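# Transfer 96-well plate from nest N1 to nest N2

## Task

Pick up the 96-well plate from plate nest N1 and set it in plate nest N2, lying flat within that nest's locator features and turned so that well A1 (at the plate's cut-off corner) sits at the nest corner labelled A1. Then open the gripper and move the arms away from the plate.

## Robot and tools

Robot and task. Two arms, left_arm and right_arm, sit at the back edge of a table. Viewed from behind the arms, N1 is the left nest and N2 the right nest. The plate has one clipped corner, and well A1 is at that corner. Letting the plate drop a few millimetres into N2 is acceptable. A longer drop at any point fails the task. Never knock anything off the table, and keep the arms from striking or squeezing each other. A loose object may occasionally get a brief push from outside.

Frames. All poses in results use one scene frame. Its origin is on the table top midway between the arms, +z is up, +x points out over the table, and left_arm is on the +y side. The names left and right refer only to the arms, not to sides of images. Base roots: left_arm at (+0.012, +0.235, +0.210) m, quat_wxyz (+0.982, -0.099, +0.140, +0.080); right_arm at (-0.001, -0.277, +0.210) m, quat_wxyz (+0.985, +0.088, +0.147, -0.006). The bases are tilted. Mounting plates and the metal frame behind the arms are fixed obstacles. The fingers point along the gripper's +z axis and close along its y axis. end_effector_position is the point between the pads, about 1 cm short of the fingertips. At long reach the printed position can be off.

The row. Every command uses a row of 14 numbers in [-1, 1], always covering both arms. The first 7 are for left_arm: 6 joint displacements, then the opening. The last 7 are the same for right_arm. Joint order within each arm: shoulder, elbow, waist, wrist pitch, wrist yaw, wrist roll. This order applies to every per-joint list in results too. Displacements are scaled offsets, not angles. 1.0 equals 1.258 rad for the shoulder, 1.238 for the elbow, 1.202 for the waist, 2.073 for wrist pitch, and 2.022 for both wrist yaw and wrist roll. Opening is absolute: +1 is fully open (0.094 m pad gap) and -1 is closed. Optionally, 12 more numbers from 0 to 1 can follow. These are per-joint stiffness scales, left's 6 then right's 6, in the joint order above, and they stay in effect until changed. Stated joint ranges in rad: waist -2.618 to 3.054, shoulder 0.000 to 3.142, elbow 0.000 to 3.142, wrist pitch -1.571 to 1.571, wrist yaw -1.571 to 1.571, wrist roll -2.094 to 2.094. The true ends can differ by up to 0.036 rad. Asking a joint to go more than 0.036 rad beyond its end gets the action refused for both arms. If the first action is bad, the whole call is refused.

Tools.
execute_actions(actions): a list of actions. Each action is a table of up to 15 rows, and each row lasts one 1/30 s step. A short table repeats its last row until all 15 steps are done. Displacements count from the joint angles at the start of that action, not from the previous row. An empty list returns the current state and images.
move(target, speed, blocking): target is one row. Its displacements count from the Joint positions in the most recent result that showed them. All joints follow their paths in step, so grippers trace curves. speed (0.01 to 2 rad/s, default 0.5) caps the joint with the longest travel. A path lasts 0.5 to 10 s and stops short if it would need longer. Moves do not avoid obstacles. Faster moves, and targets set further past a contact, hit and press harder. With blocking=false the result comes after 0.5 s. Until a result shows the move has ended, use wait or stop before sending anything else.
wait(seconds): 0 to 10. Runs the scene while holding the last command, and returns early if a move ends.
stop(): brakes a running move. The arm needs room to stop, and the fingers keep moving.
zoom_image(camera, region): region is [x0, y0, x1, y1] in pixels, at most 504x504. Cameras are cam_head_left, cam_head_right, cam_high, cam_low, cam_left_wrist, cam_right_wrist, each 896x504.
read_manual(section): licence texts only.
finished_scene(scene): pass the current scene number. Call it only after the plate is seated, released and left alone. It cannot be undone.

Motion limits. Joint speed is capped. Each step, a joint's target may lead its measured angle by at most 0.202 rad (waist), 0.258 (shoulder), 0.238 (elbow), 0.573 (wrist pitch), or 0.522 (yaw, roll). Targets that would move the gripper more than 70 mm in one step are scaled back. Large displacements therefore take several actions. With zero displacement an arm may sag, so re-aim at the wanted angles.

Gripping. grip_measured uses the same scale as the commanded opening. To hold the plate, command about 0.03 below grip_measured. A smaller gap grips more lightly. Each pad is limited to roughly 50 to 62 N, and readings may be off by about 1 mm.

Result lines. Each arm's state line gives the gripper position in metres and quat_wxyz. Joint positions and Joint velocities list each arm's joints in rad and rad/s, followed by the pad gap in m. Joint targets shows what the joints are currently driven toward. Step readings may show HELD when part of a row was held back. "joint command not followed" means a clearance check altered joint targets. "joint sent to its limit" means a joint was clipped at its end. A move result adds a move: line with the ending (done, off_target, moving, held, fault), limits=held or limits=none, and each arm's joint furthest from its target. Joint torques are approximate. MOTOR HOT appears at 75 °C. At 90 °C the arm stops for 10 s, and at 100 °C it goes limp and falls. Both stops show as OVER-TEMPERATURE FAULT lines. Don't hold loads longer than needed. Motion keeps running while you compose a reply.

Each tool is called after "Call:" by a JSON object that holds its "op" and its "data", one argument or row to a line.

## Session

Call:
{"op": "execute_actions", "data": {
  "actions": []
}}

Scene clock: 0.00 s.
left_arm: end_effector_position=(+0.2641, -0.1861, +0.3970) grip_measured=+1.000 end_effector_quat_wxyz=(+0.188, -0.178, +0.634, -0.728) | right_arm: end_effector_position=(+0.3309, -0.2938, +0.1506) grip_measured=+1.000 end_effector_quat_wxyz=(+0.033, +0.093, +0.947, +0.305)
Joint names: [shoulder, elbow, waist, wrist pitch, wrist yaw, wrist roll]
Joint positions: left_arm=[ 2.029  0.711 -1.348  1.386 -0.107 -1.245  0.094] | right_arm=[ 1.681  0.933 -0.328 -0.588 -0.548 -0.182  0.094]
Joint velocities: left_arm=[ 0.012  0.012 -0.012  0.022 -0.022 -0.007  0.   ] | right_arm=[ 0.012  0.002 -0.017  0.051 -0.066 -0.007  0.   ]
Joint torques (N m, as the arm reports them, + toward a larger angle): no reading
Motor temperatures (°C, as the motors report them): left_arm=[43 26 23 22 23 22] | right_arm=[30 21 24 22 22 19]
Joint targets: left_arm=[2.021 0.716 -1.354 1.386 -0.100 -1.237] | right_arm=[1.669 0.941 -0.327 -0.585 -0.557 -0.186]
Joint stiffness scale: left_arm=[1. 1. 1. 1. 1. 1.] | right_arm=[1. 1. 1. 1. 1. 1.]

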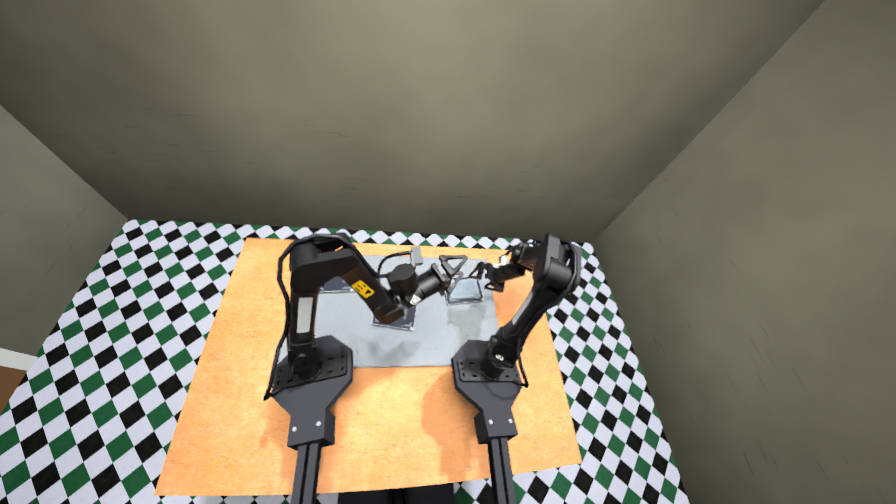

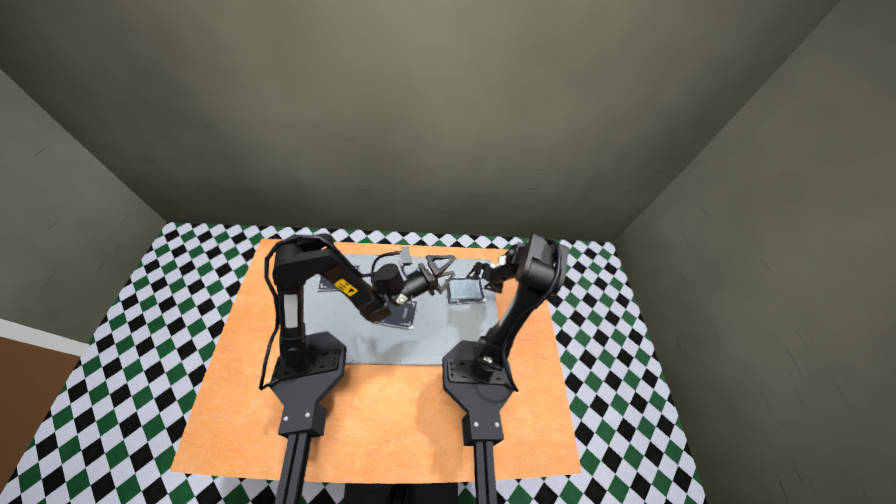

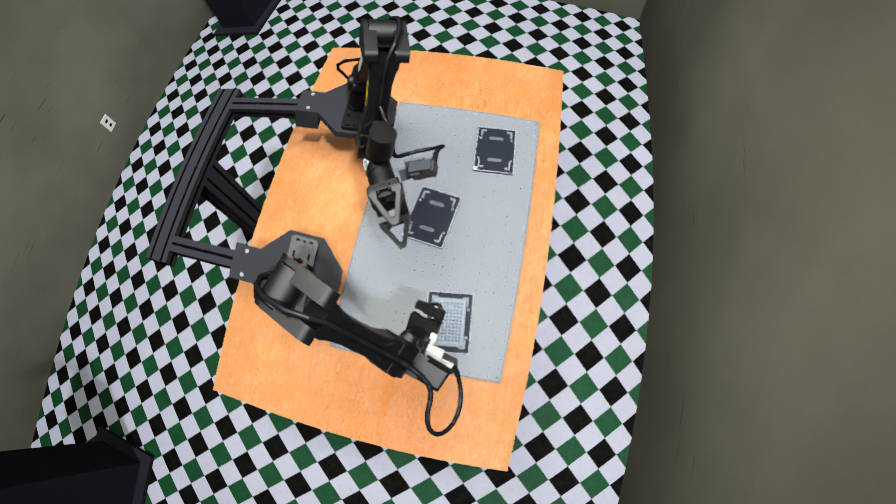

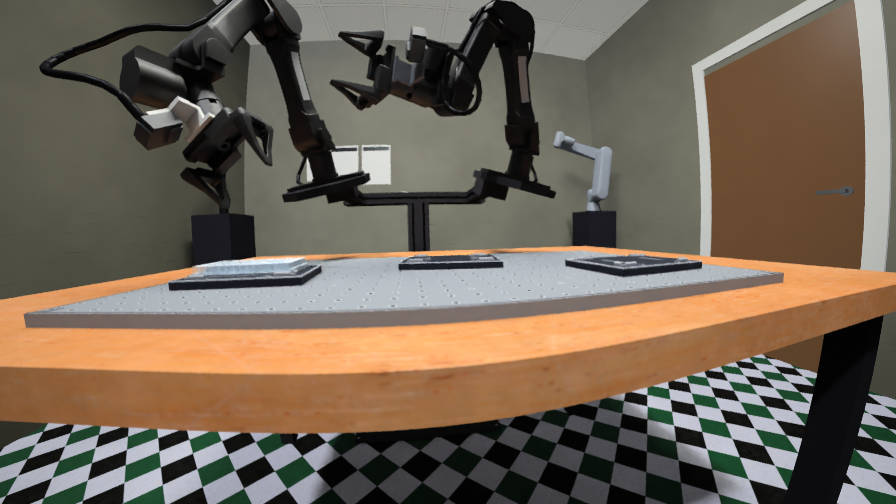

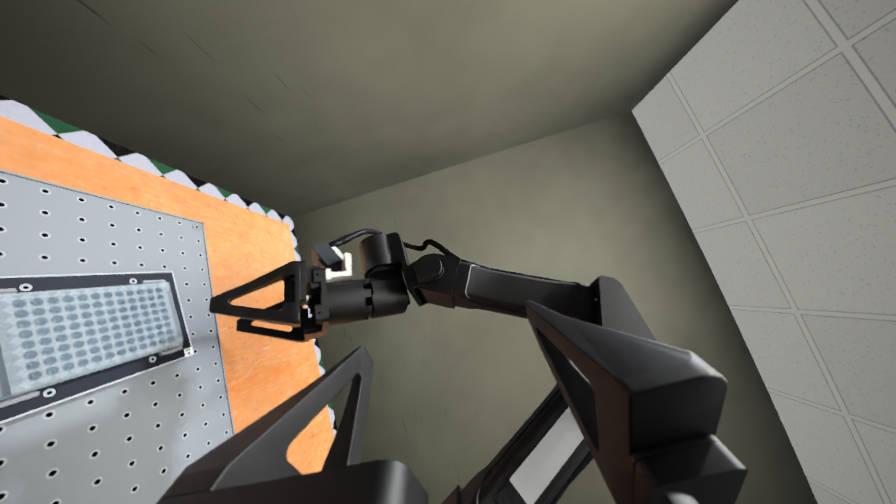

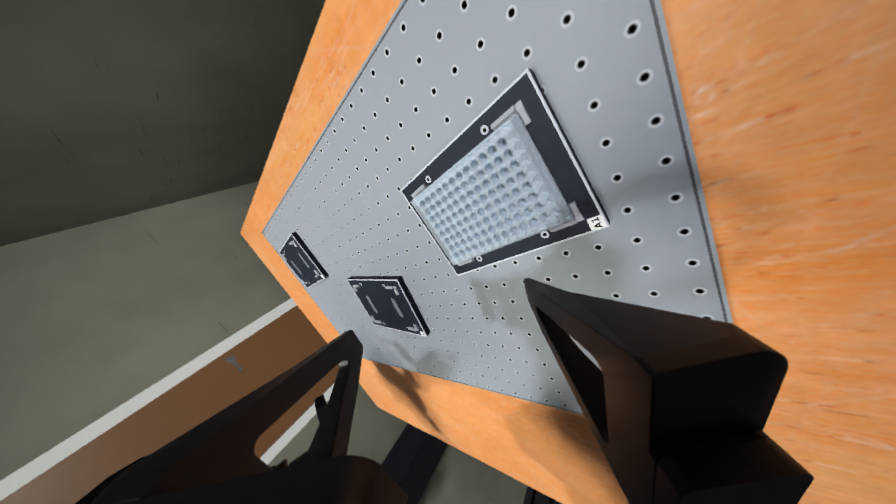

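Call:
{"op": "zoom_image", "data": {
  "camera": "cam_high",
  "region": [380,100,560,390]
}}

Call:
{"op": "zoom_image", "data": {
  "camera": "cam_right_wrist",
  "region": [260,50,640,350]
}}

Region (380, 100, 560, 390) of cam_high's 896x504 image, scaled by 1.738, with more detail than that image has; it fills the left 313 columns of this view, and the rest is white.

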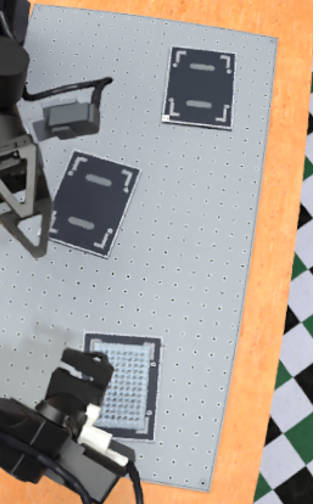

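Region (260, 50, 640, 350) of cam_right_wrist's 896x504 image, scaled by 1.326, with more detail than that image has; it fills the top 398 rows of this view, and the rest is white.

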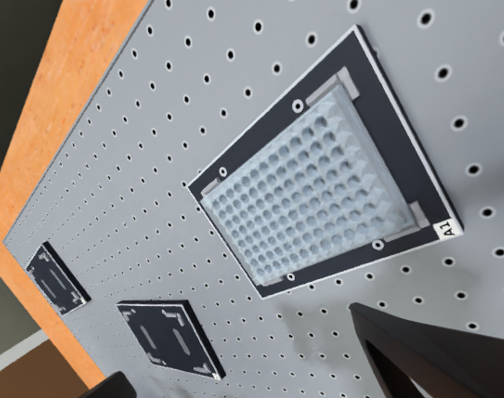

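Call:
{"op": "move", "data": {
  "target": [0,0,0,0,0,0,1,0.05,0.1,-1.0,0,0,0,1],
  "speed": 1.0
}}

Scene clock: 66.83 s.
left_arm: end_effector_position=(+0.2640, -0.1861, +0.3968) grip_measured=+1.000 end_effector_quat_wxyz=(+0.187, -0.179, +0.634, -0.729) | right_arm: end_effector_position=(+0.1054, -0.6215, +0.1670) grip_measured=+1.000 end_effector_quat_wxyz=(+0.119, +0.598, +0.791, +0.058)
Joint names: [shoulder, elbow, waist, wrist pitch, wrist yaw, wrist roll]
Joint positions: left_arm=[ 2.029  0.711 -1.348  1.386 -0.107 -1.247  0.094] | right_arm=[ 1.734  1.024 -1.524 -0.588 -0.542 -0.182  0.094]
Joint velocities: left_arm=[ 0.002 -0.022 -0.012 -0.081 -0.066  0.037  0.   ] | right_arm=[ 0.007  0.002 -0.007  0.007  0.022  0.007  0.   ]
Joint torques (N m, as the arm reports them, + toward a larger angle): left_arm=[-8.34  4.59 -2.87  1.42  0.2  -0.02] | right_arm=[-6.81  5.71 -2.3   0.62 -0.2   0.03]
Motor temperatures (°C, as the motors report them): left_arm=[46 27 23 29 23 22] | right_arm=[34 22 24 22 22 19]
Joint targets: left_arm=[2.029 0.711 -1.348 1.386 -0.107 -1.245] | right_arm=[1.743 1.057 -1.531 -0.588 -0.548 -0.182]
Joint stiffness scale: left_arm=[1. 1. 1. 1. 1. 1.] | right_arm=[1. 1. 1. 1. 1. 1.]
move: off_target (right_arm); limits=none; left_arm: farthest joint: the wrist roll, 0.002 radians from its target (0.000 radians at the start); right_arm: farthest joint: the elbow, 0.033 radians from its target (0.123 radians at the start)

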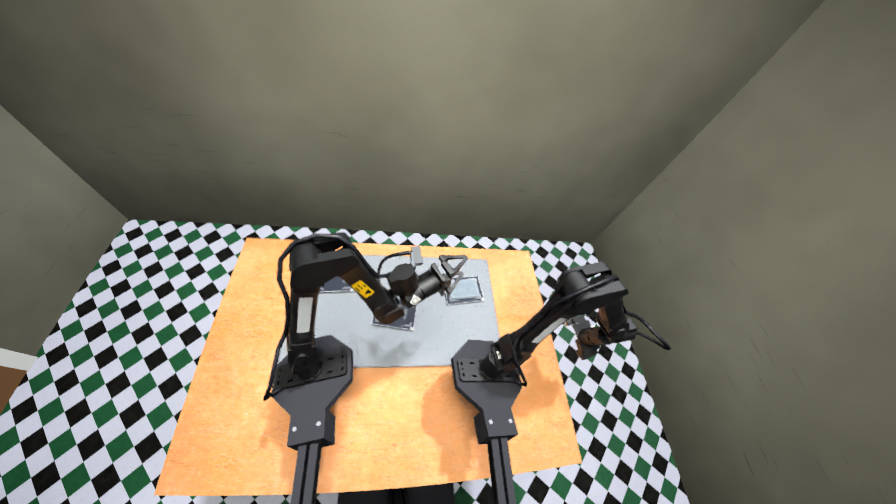

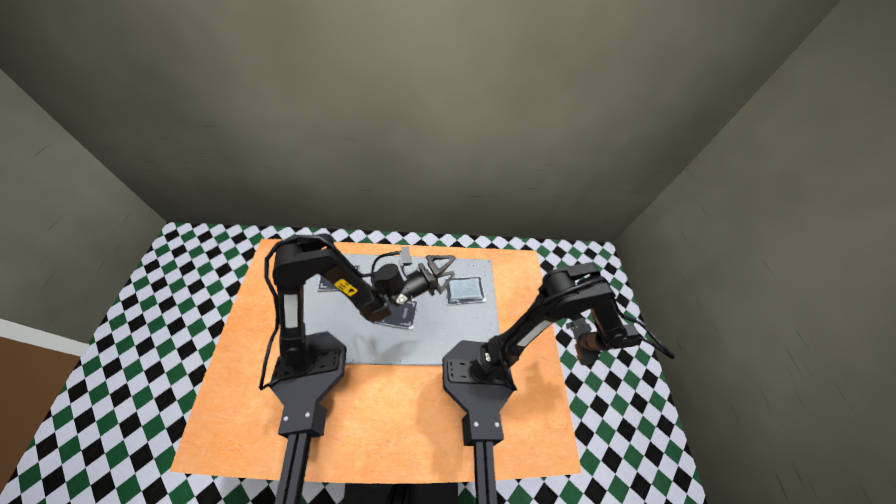

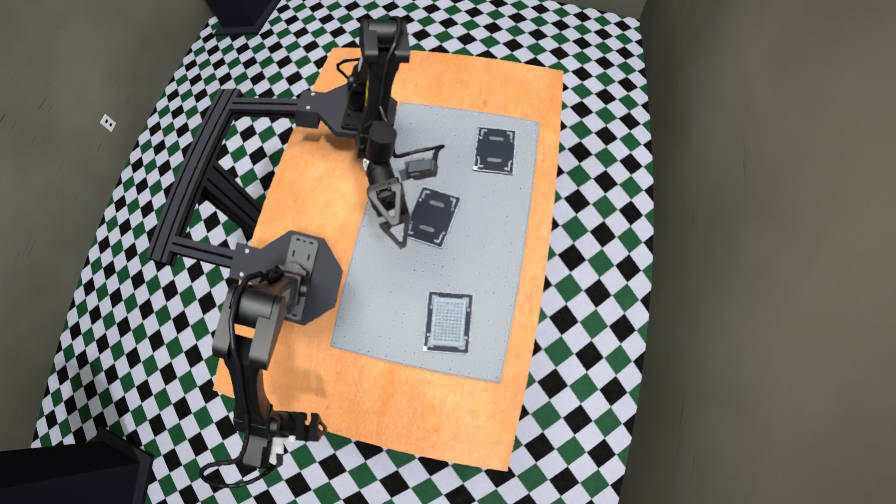

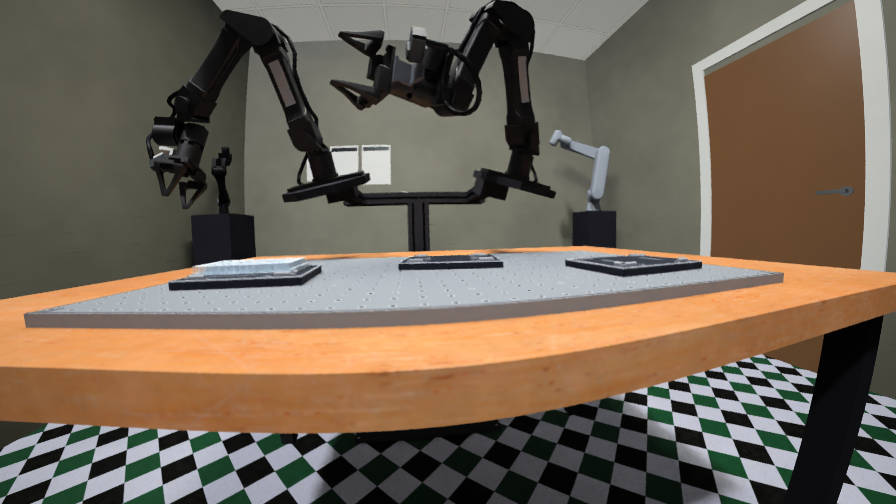

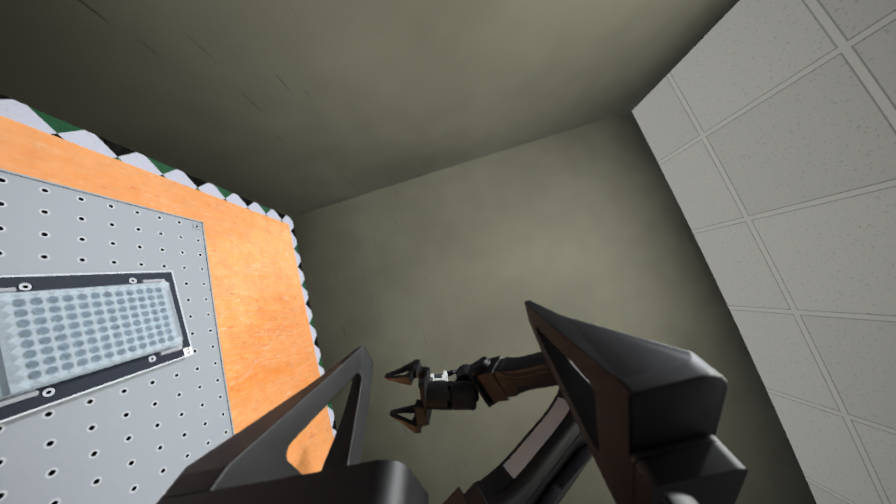

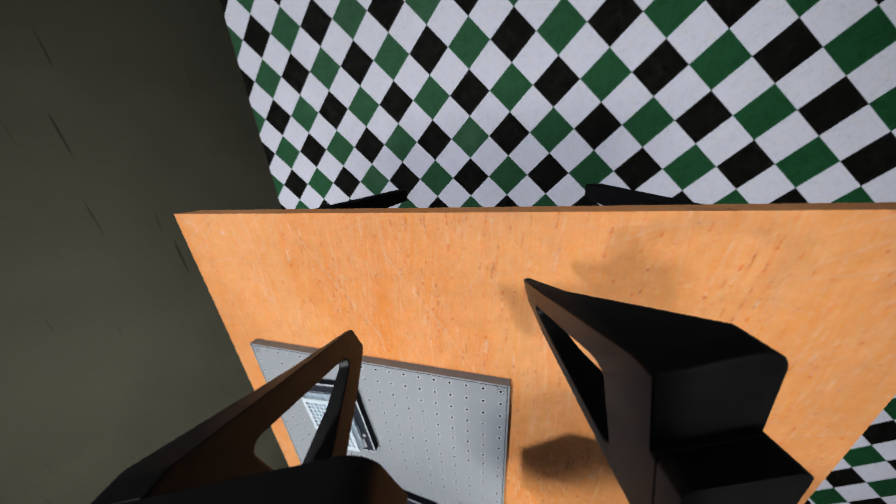

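Call:
{"op": "zoom_image", "data": {
  "camera": "cam_high",
  "region": [400,270,520,390]
}}

Call:
{"op": "zoom_image", "data": {
  "camera": "cam_high",
  "region": [440,95,560,215]
}}

Region (400, 270, 520, 390) of cam_high's 896x504 image, scaled by 4.200, with more detail than that image has.

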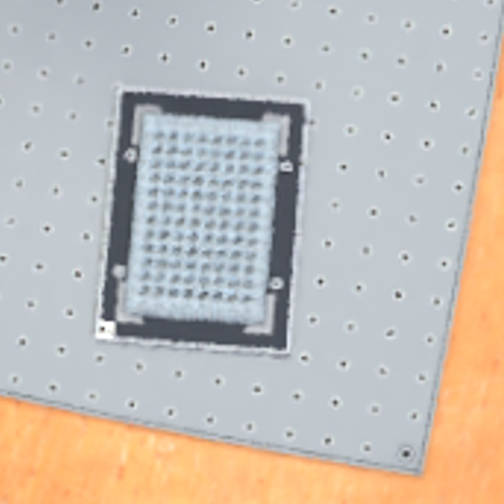

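Region (440, 95, 560, 215) of cam_high's 896x504 image, scaled by 4.200, with more detail than that image has.

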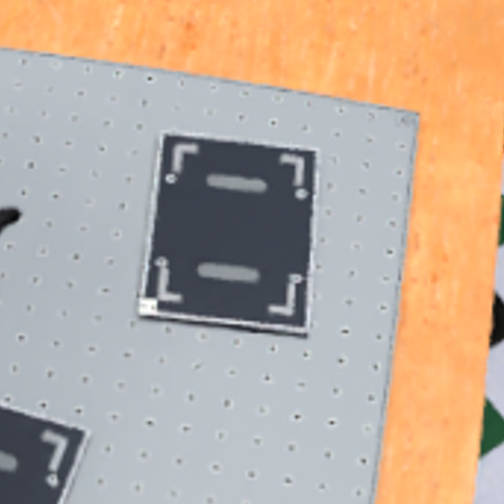

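Call:
{"op": "move", "data": {
  "target": [0.40,1.0,0.17,-0.80,0.02,0.929,1,0,0,0,0,0,0,1],
  "speed": 1.2
}}

Scene clock: 107.57 s.
left_arm: end_effector_position=(+0.3778, -0.2790, +0.2169) grip_measured=+1.000 end_effector_quat_wxyz=(+0.326, +0.614, +0.696, -0.178) | right_arm: end_effector_position=(+0.1054, -0.6215, +0.1670) grip_measured=+1.000 end_effector_quat_wxyz=(+0.119, +0.598, +0.791, +0.058)
Joint names: [shoulder, elbow, waist, wrist pitch, wrist yaw, wrist roll]
Joint positions: left_arm=[ 2.529  1.919 -1.14  -0.26  -0.088  0.627  0.094] | right_arm=[ 1.734  1.024 -1.524 -0.588 -0.542 -0.182  0.094]
Joint velocities: left_arm=[-0.022  0.002  0.012  0.007 -0.066  0.051  0.   ] | right_arm=[ 0.007 -0.002  0.007  0.037  0.037  0.007  0.   ]
Joint torques (N m, as the arm reports them, + toward a larger angle): left_arm=[-14.15   8.58  -5.03   0.96   0.39  -0.01] | right_arm=[-7.44  3.45 -1.85  0.61 -0.15  0.02]
Motor temperatures (°C, as the motors report them): left_arm=[46 27 23 30 23 22] | right_arm=[33 23 24 22 22 19]
Joint targets: left_arm=[2.532 1.949 -1.143 -0.272 -0.066 0.632] | right_arm=[1.734 1.024 -1.524 -0.588 -0.542 -0.182]
Joint stiffness scale: left_arm=[1. 1. 1. 1. 1. 1.] | right_arm=[1. 1. 1. 1. 1. 1.]
move: off_target (left_arm); limits=none; left_arm: farthest joint: the elbow, 0.030 radians from its target (1.238 radians at the start); right_arm: farthest joint: the waist, 0.000 radians from its target (0.000 radians at the start)

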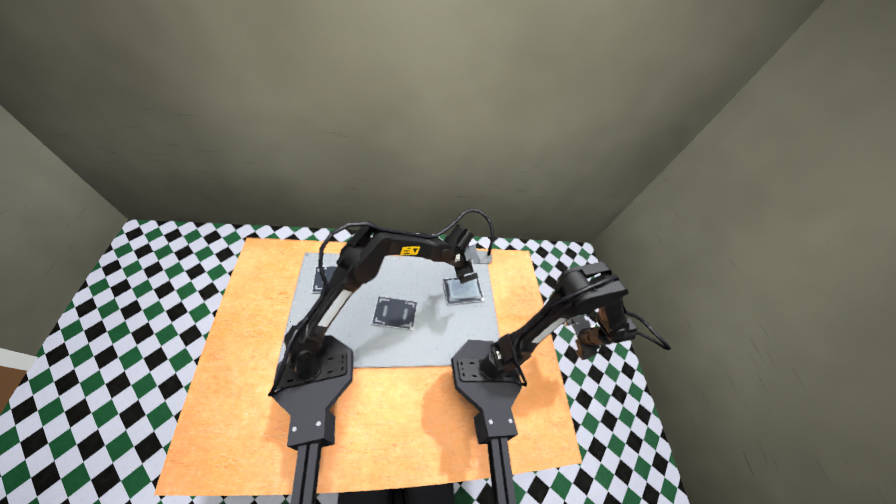

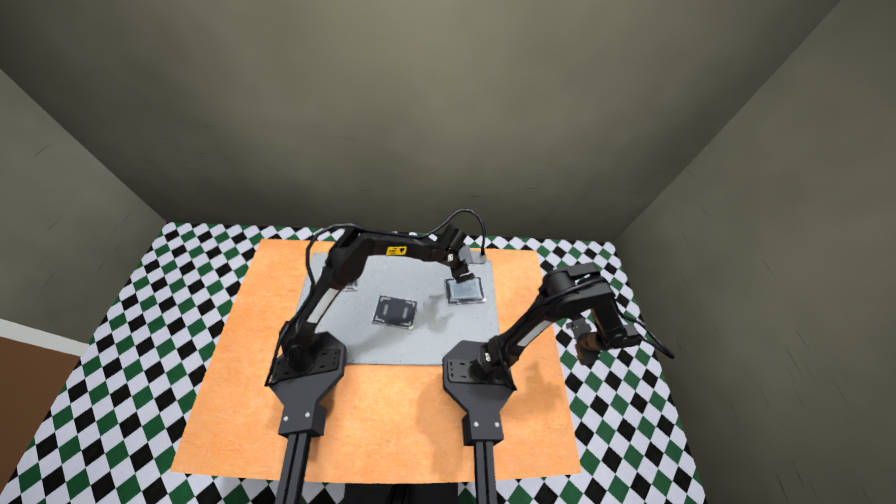

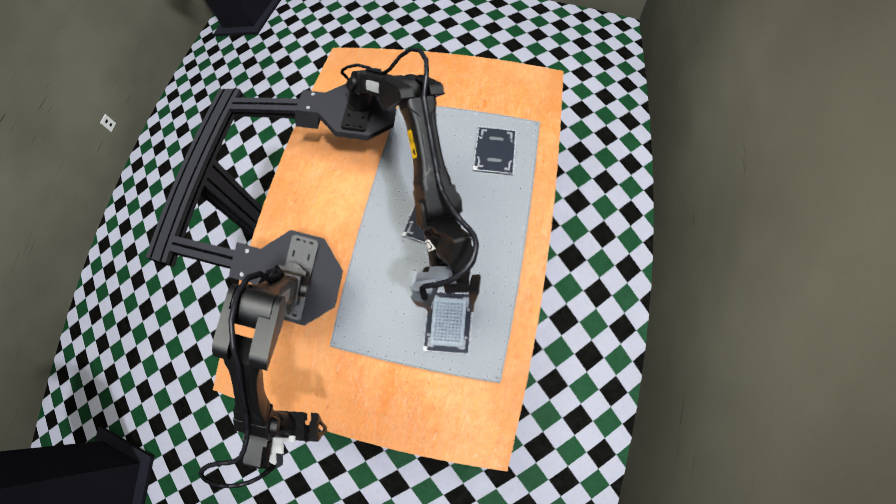

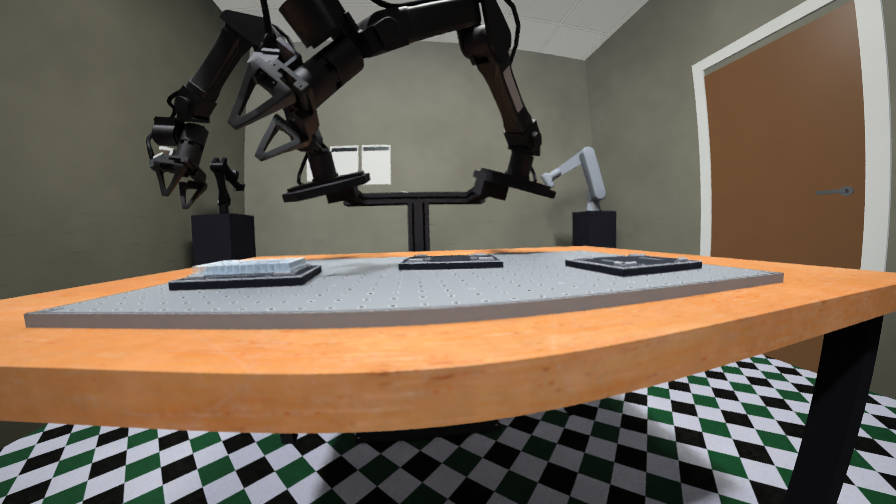

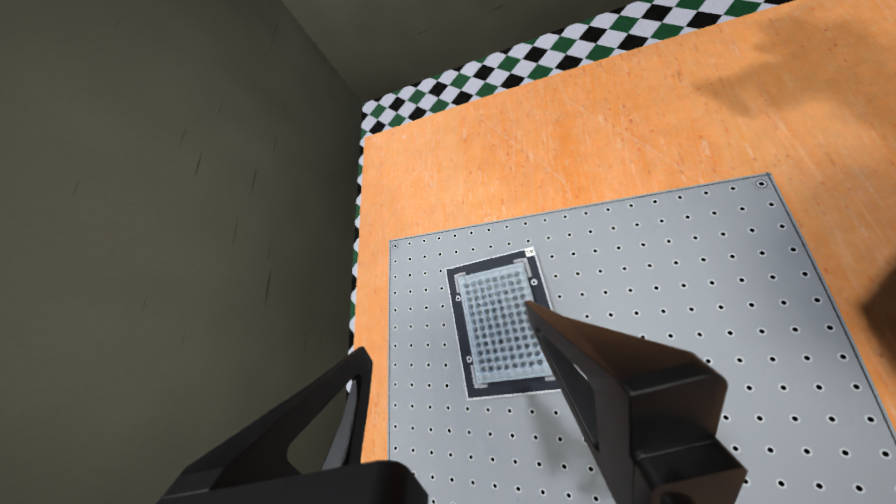

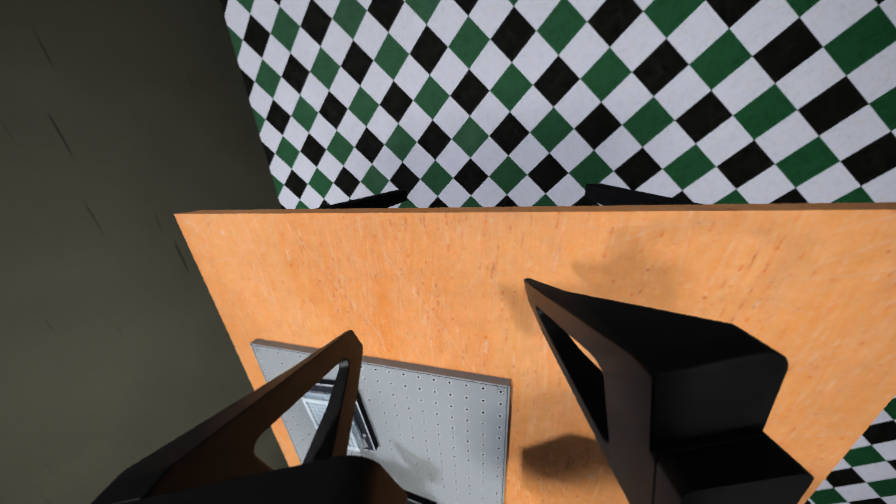

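Call:
{"op": "move", "data": {
  "target": [0.236,0.342,0.040,-0.186,0.031,0.004,1,0,0,0,0,0,0,1],
  "speed": 0.6
}}

Scene clock: 114.03 s.
left_arm: end_effector_position=(+0.3655, -0.2717, +0.1292) grip_measured=+1.000 end_effector_quat_wxyz=(+0.192, +0.649, +0.716, -0.174) | right_arm: end_effector_position=(+0.1054, -0.6215, +0.1670) grip_measured=+1.000 end_effector_quat_wxyz=(+0.119, +0.598, +0.791, +0.058)
Joint names: [shoulder, elbow, waist, wrist pitch, wrist yaw, wrist roll]
Joint positions: left_arm=[ 2.828  2.314 -1.09  -0.632 -0.049  0.631  0.094] | right_arm=[ 1.734  1.024 -1.524 -0.588 -0.542 -0.182  0.094]
Joint velocities: left_arm=[ 0.027 -0.007 -0.012 -0.095 -0.022 -0.051  0.   ] | right_arm=[ 0.002 -0.002  0.012  0.022  0.051  0.037  0.   ]
Joint torques (N m, as the arm reports them, + toward a larger angle): left_arm=[-15.67   8.23  -5.27   0.57   0.42   0.  ] | right_arm=[-7.46  3.45 -1.85  0.61 -0.15  0.02]
Motor temperatures (°C, as the motors report them): left_arm=[49 28 23 30 23 22] | right_arm=[33 23 24 22 22 19]
Joint targets: left_arm=[2.826 2.343 -1.092 -0.645 -0.025 0.635] | right_arm=[1.734 1.024 -1.524 -0.588 -0.542 -0.182]
Joint stiffness scale: left_arm=[1. 1. 1. 1. 1. 1.] | right_arm=[1. 1. 1. 1. 1. 1.]
move: off_target (left_arm); limits=none; left_arm: farthest joint: the elbow, 0.028 radians from its target (0.423 radians at the start); right_arm: farthest joint: the waist, 0.000 radians from its target (0.000 radians at the start)

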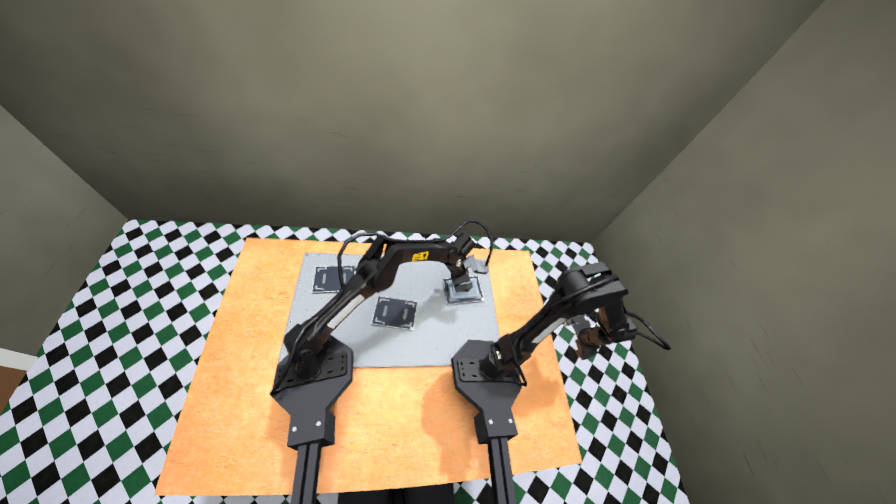

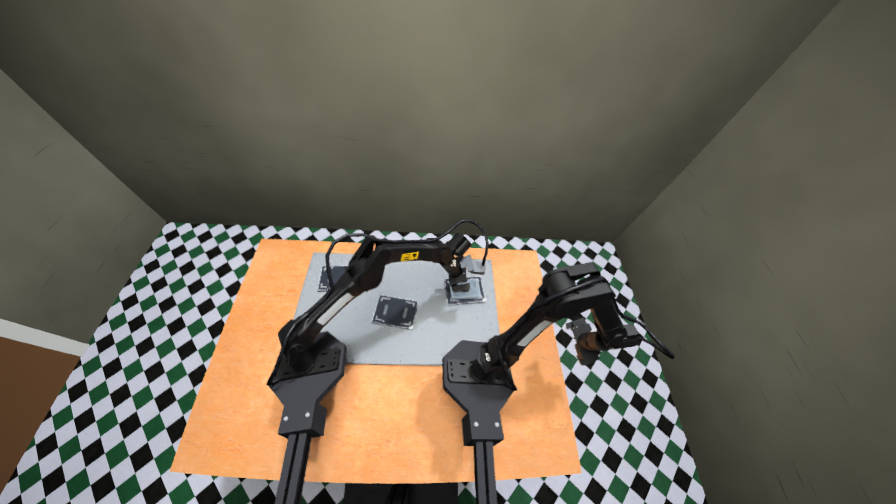

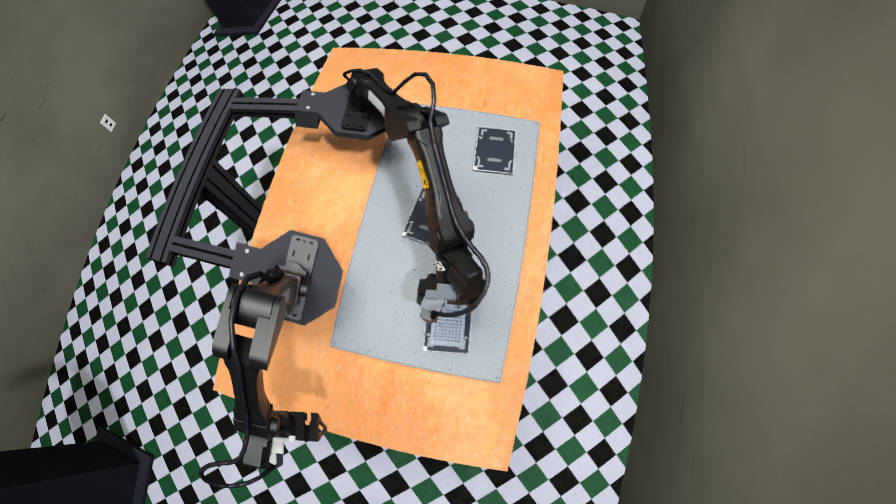

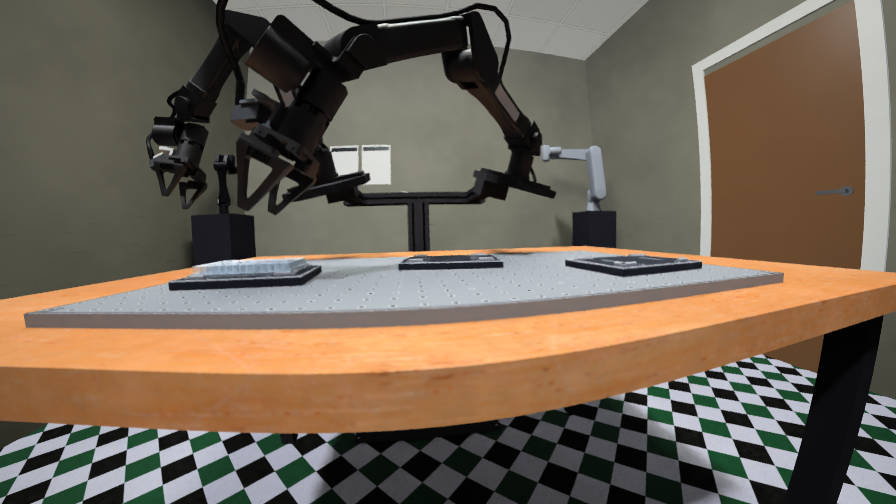

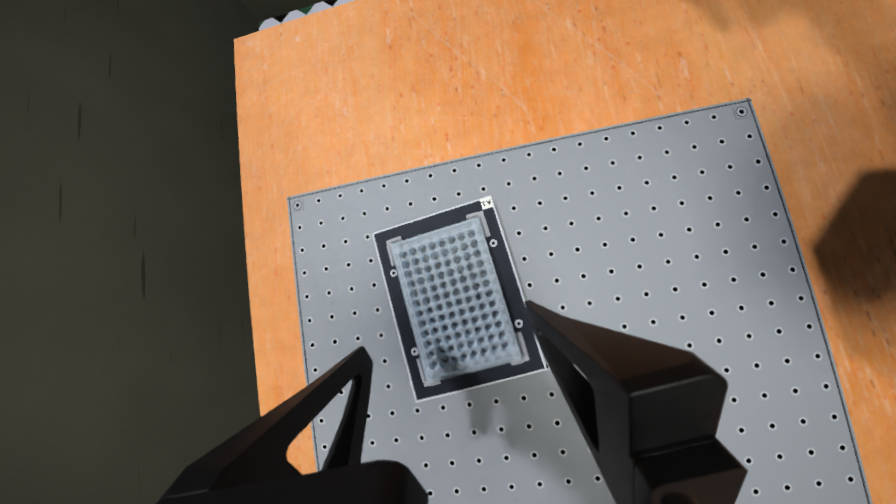

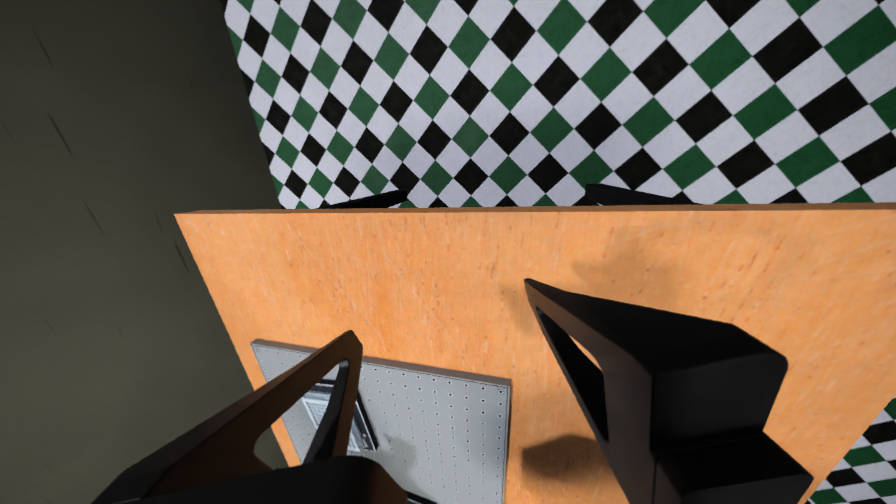

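Call:
{"op": "zoom_image", "data": {
  "camera": "cam_left_wrist",
  "region": [280,150,620,430]
}}

Region (280, 150, 620, 430) of cam_left_wrist's 896x504 image, scaled by 1.482, with more detail than that image has; it fills the top 415 rows of this view, and the rest is white.

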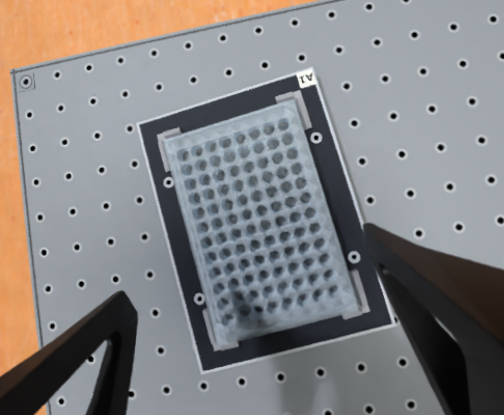

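Call:
{"op": "move", "data": {
  "target": [0.0723,0.0372,0.025,0.0396,0.0183,0.0178,1,0,0,0,0,0,0,1],
  "speed": 0.15
}}

Scene clock: 157.83 s.
left_arm: end_effector_position=(+0.3663, -0.2705, +0.0833) grip_measured=+1.000 end_effector_quat_wxyz=(+0.189, +0.651, +0.715, -0.173) | right_arm: end_effector_position=(+0.1054, -0.6215, +0.1670) grip_measured=+1.000 end_effector_quat_wxyz=(+0.119, +0.598, +0.791, +0.058)
Joint names: [shoulder, elbow, waist, wrist pitch, wrist yaw, wrist roll]
Joint positions: left_arm=[ 2.922  2.333 -1.06  -0.563 -0.036  0.661  0.094] | right_arm=[ 1.734  1.024 -1.524 -0.588 -0.542 -0.182  0.094]
Joint velocities: left_arm=[-0.012 -0.012 -0.022  0.007 -0.037  0.022  0.   ] | right_arm=[ 0.022 -0.022 -0.012 -0.022  0.022 -0.051  0.   ]
Joint torques (N m, as the arm reports them, + toward a larger angle): left_arm=[-15.85   8.02  -5.18   0.79   0.44   0.02] | right_arm=[-7.51  3.43 -1.83  0.6  -0.16  0.03]
Motor temperatures (°C, as the motors report them): left_arm=[58 30 24 27 23 22] | right_arm=[33 23 24 22 22 19]
Joint targets: left_arm=[2.919 2.360 -1.061 -0.550 -0.012 0.667] | right_arm=[1.734 1.024 -1.524 -0.588 -0.542 -0.182]
Joint stiffness scale: left_arm=[1. 1. 1. 1. 1. 1.] | right_arm=[1. 1. 1. 1. 1. 1.]
move: off_target (left_arm); limits=none; left_arm: farthest joint: the elbow, 0.028 radians from its target (0.046 radians at the start); right_arm: farthest joint: the waist, 0.000 radians from its target (0.000 radians at the start)

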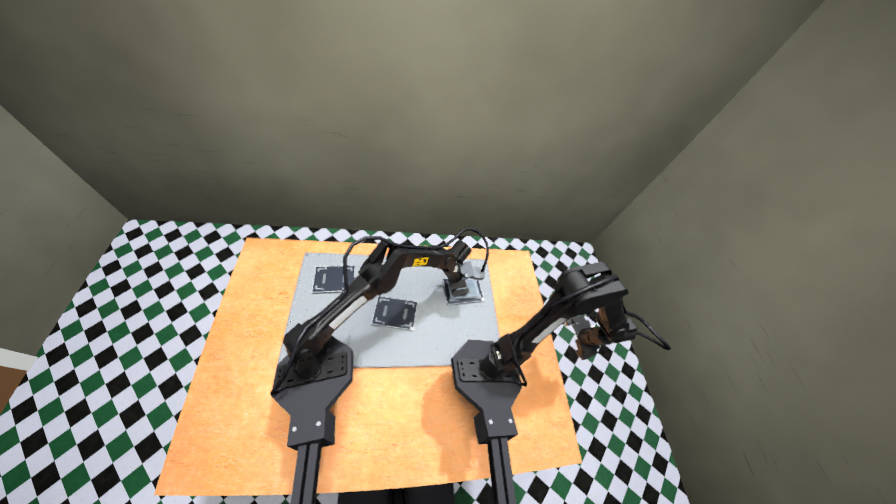

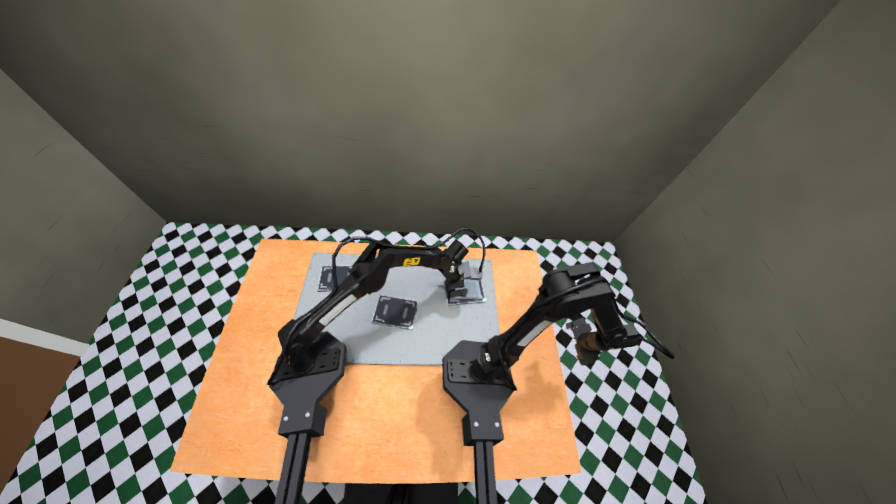

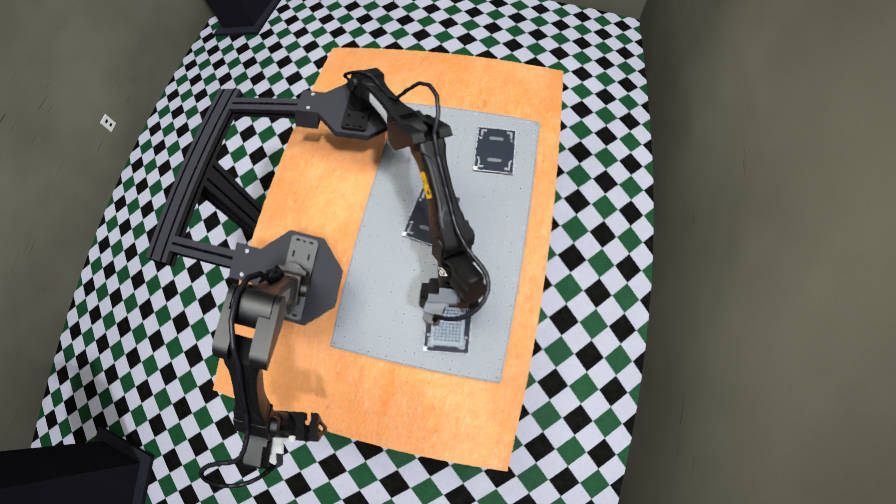

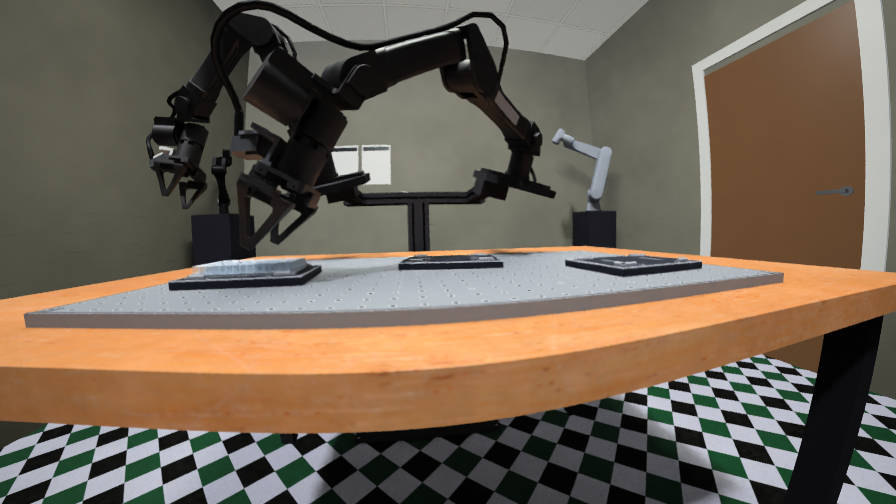

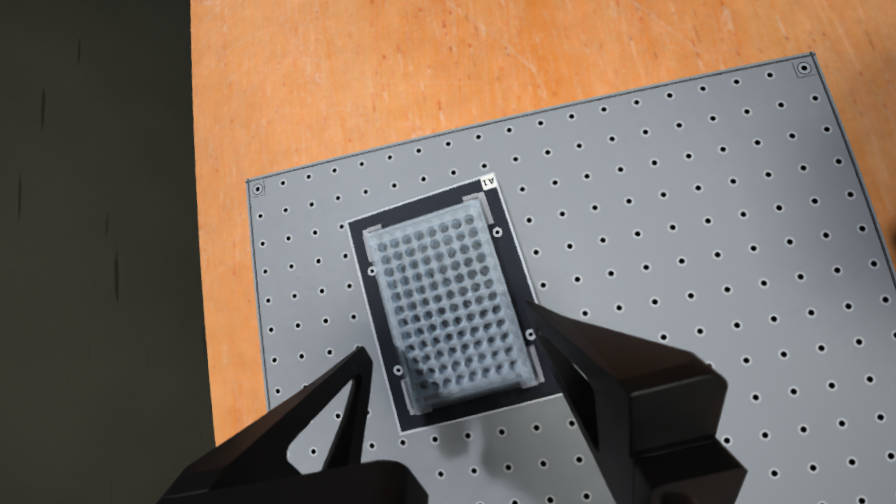

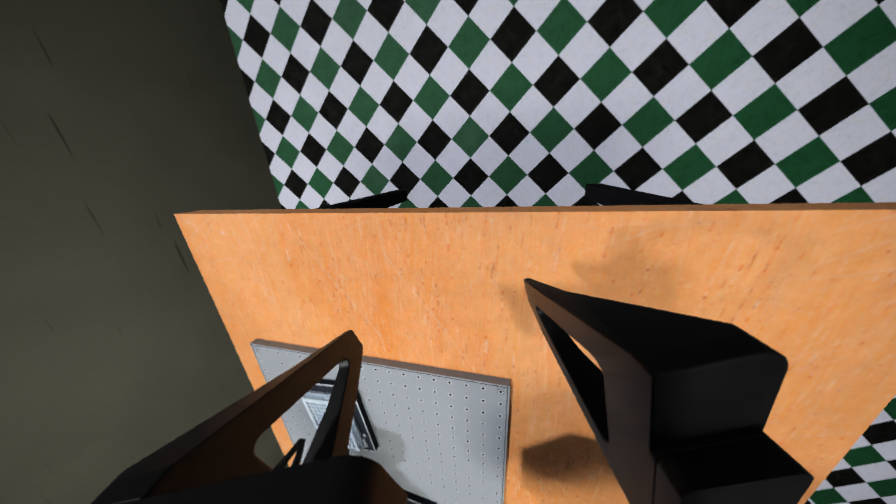

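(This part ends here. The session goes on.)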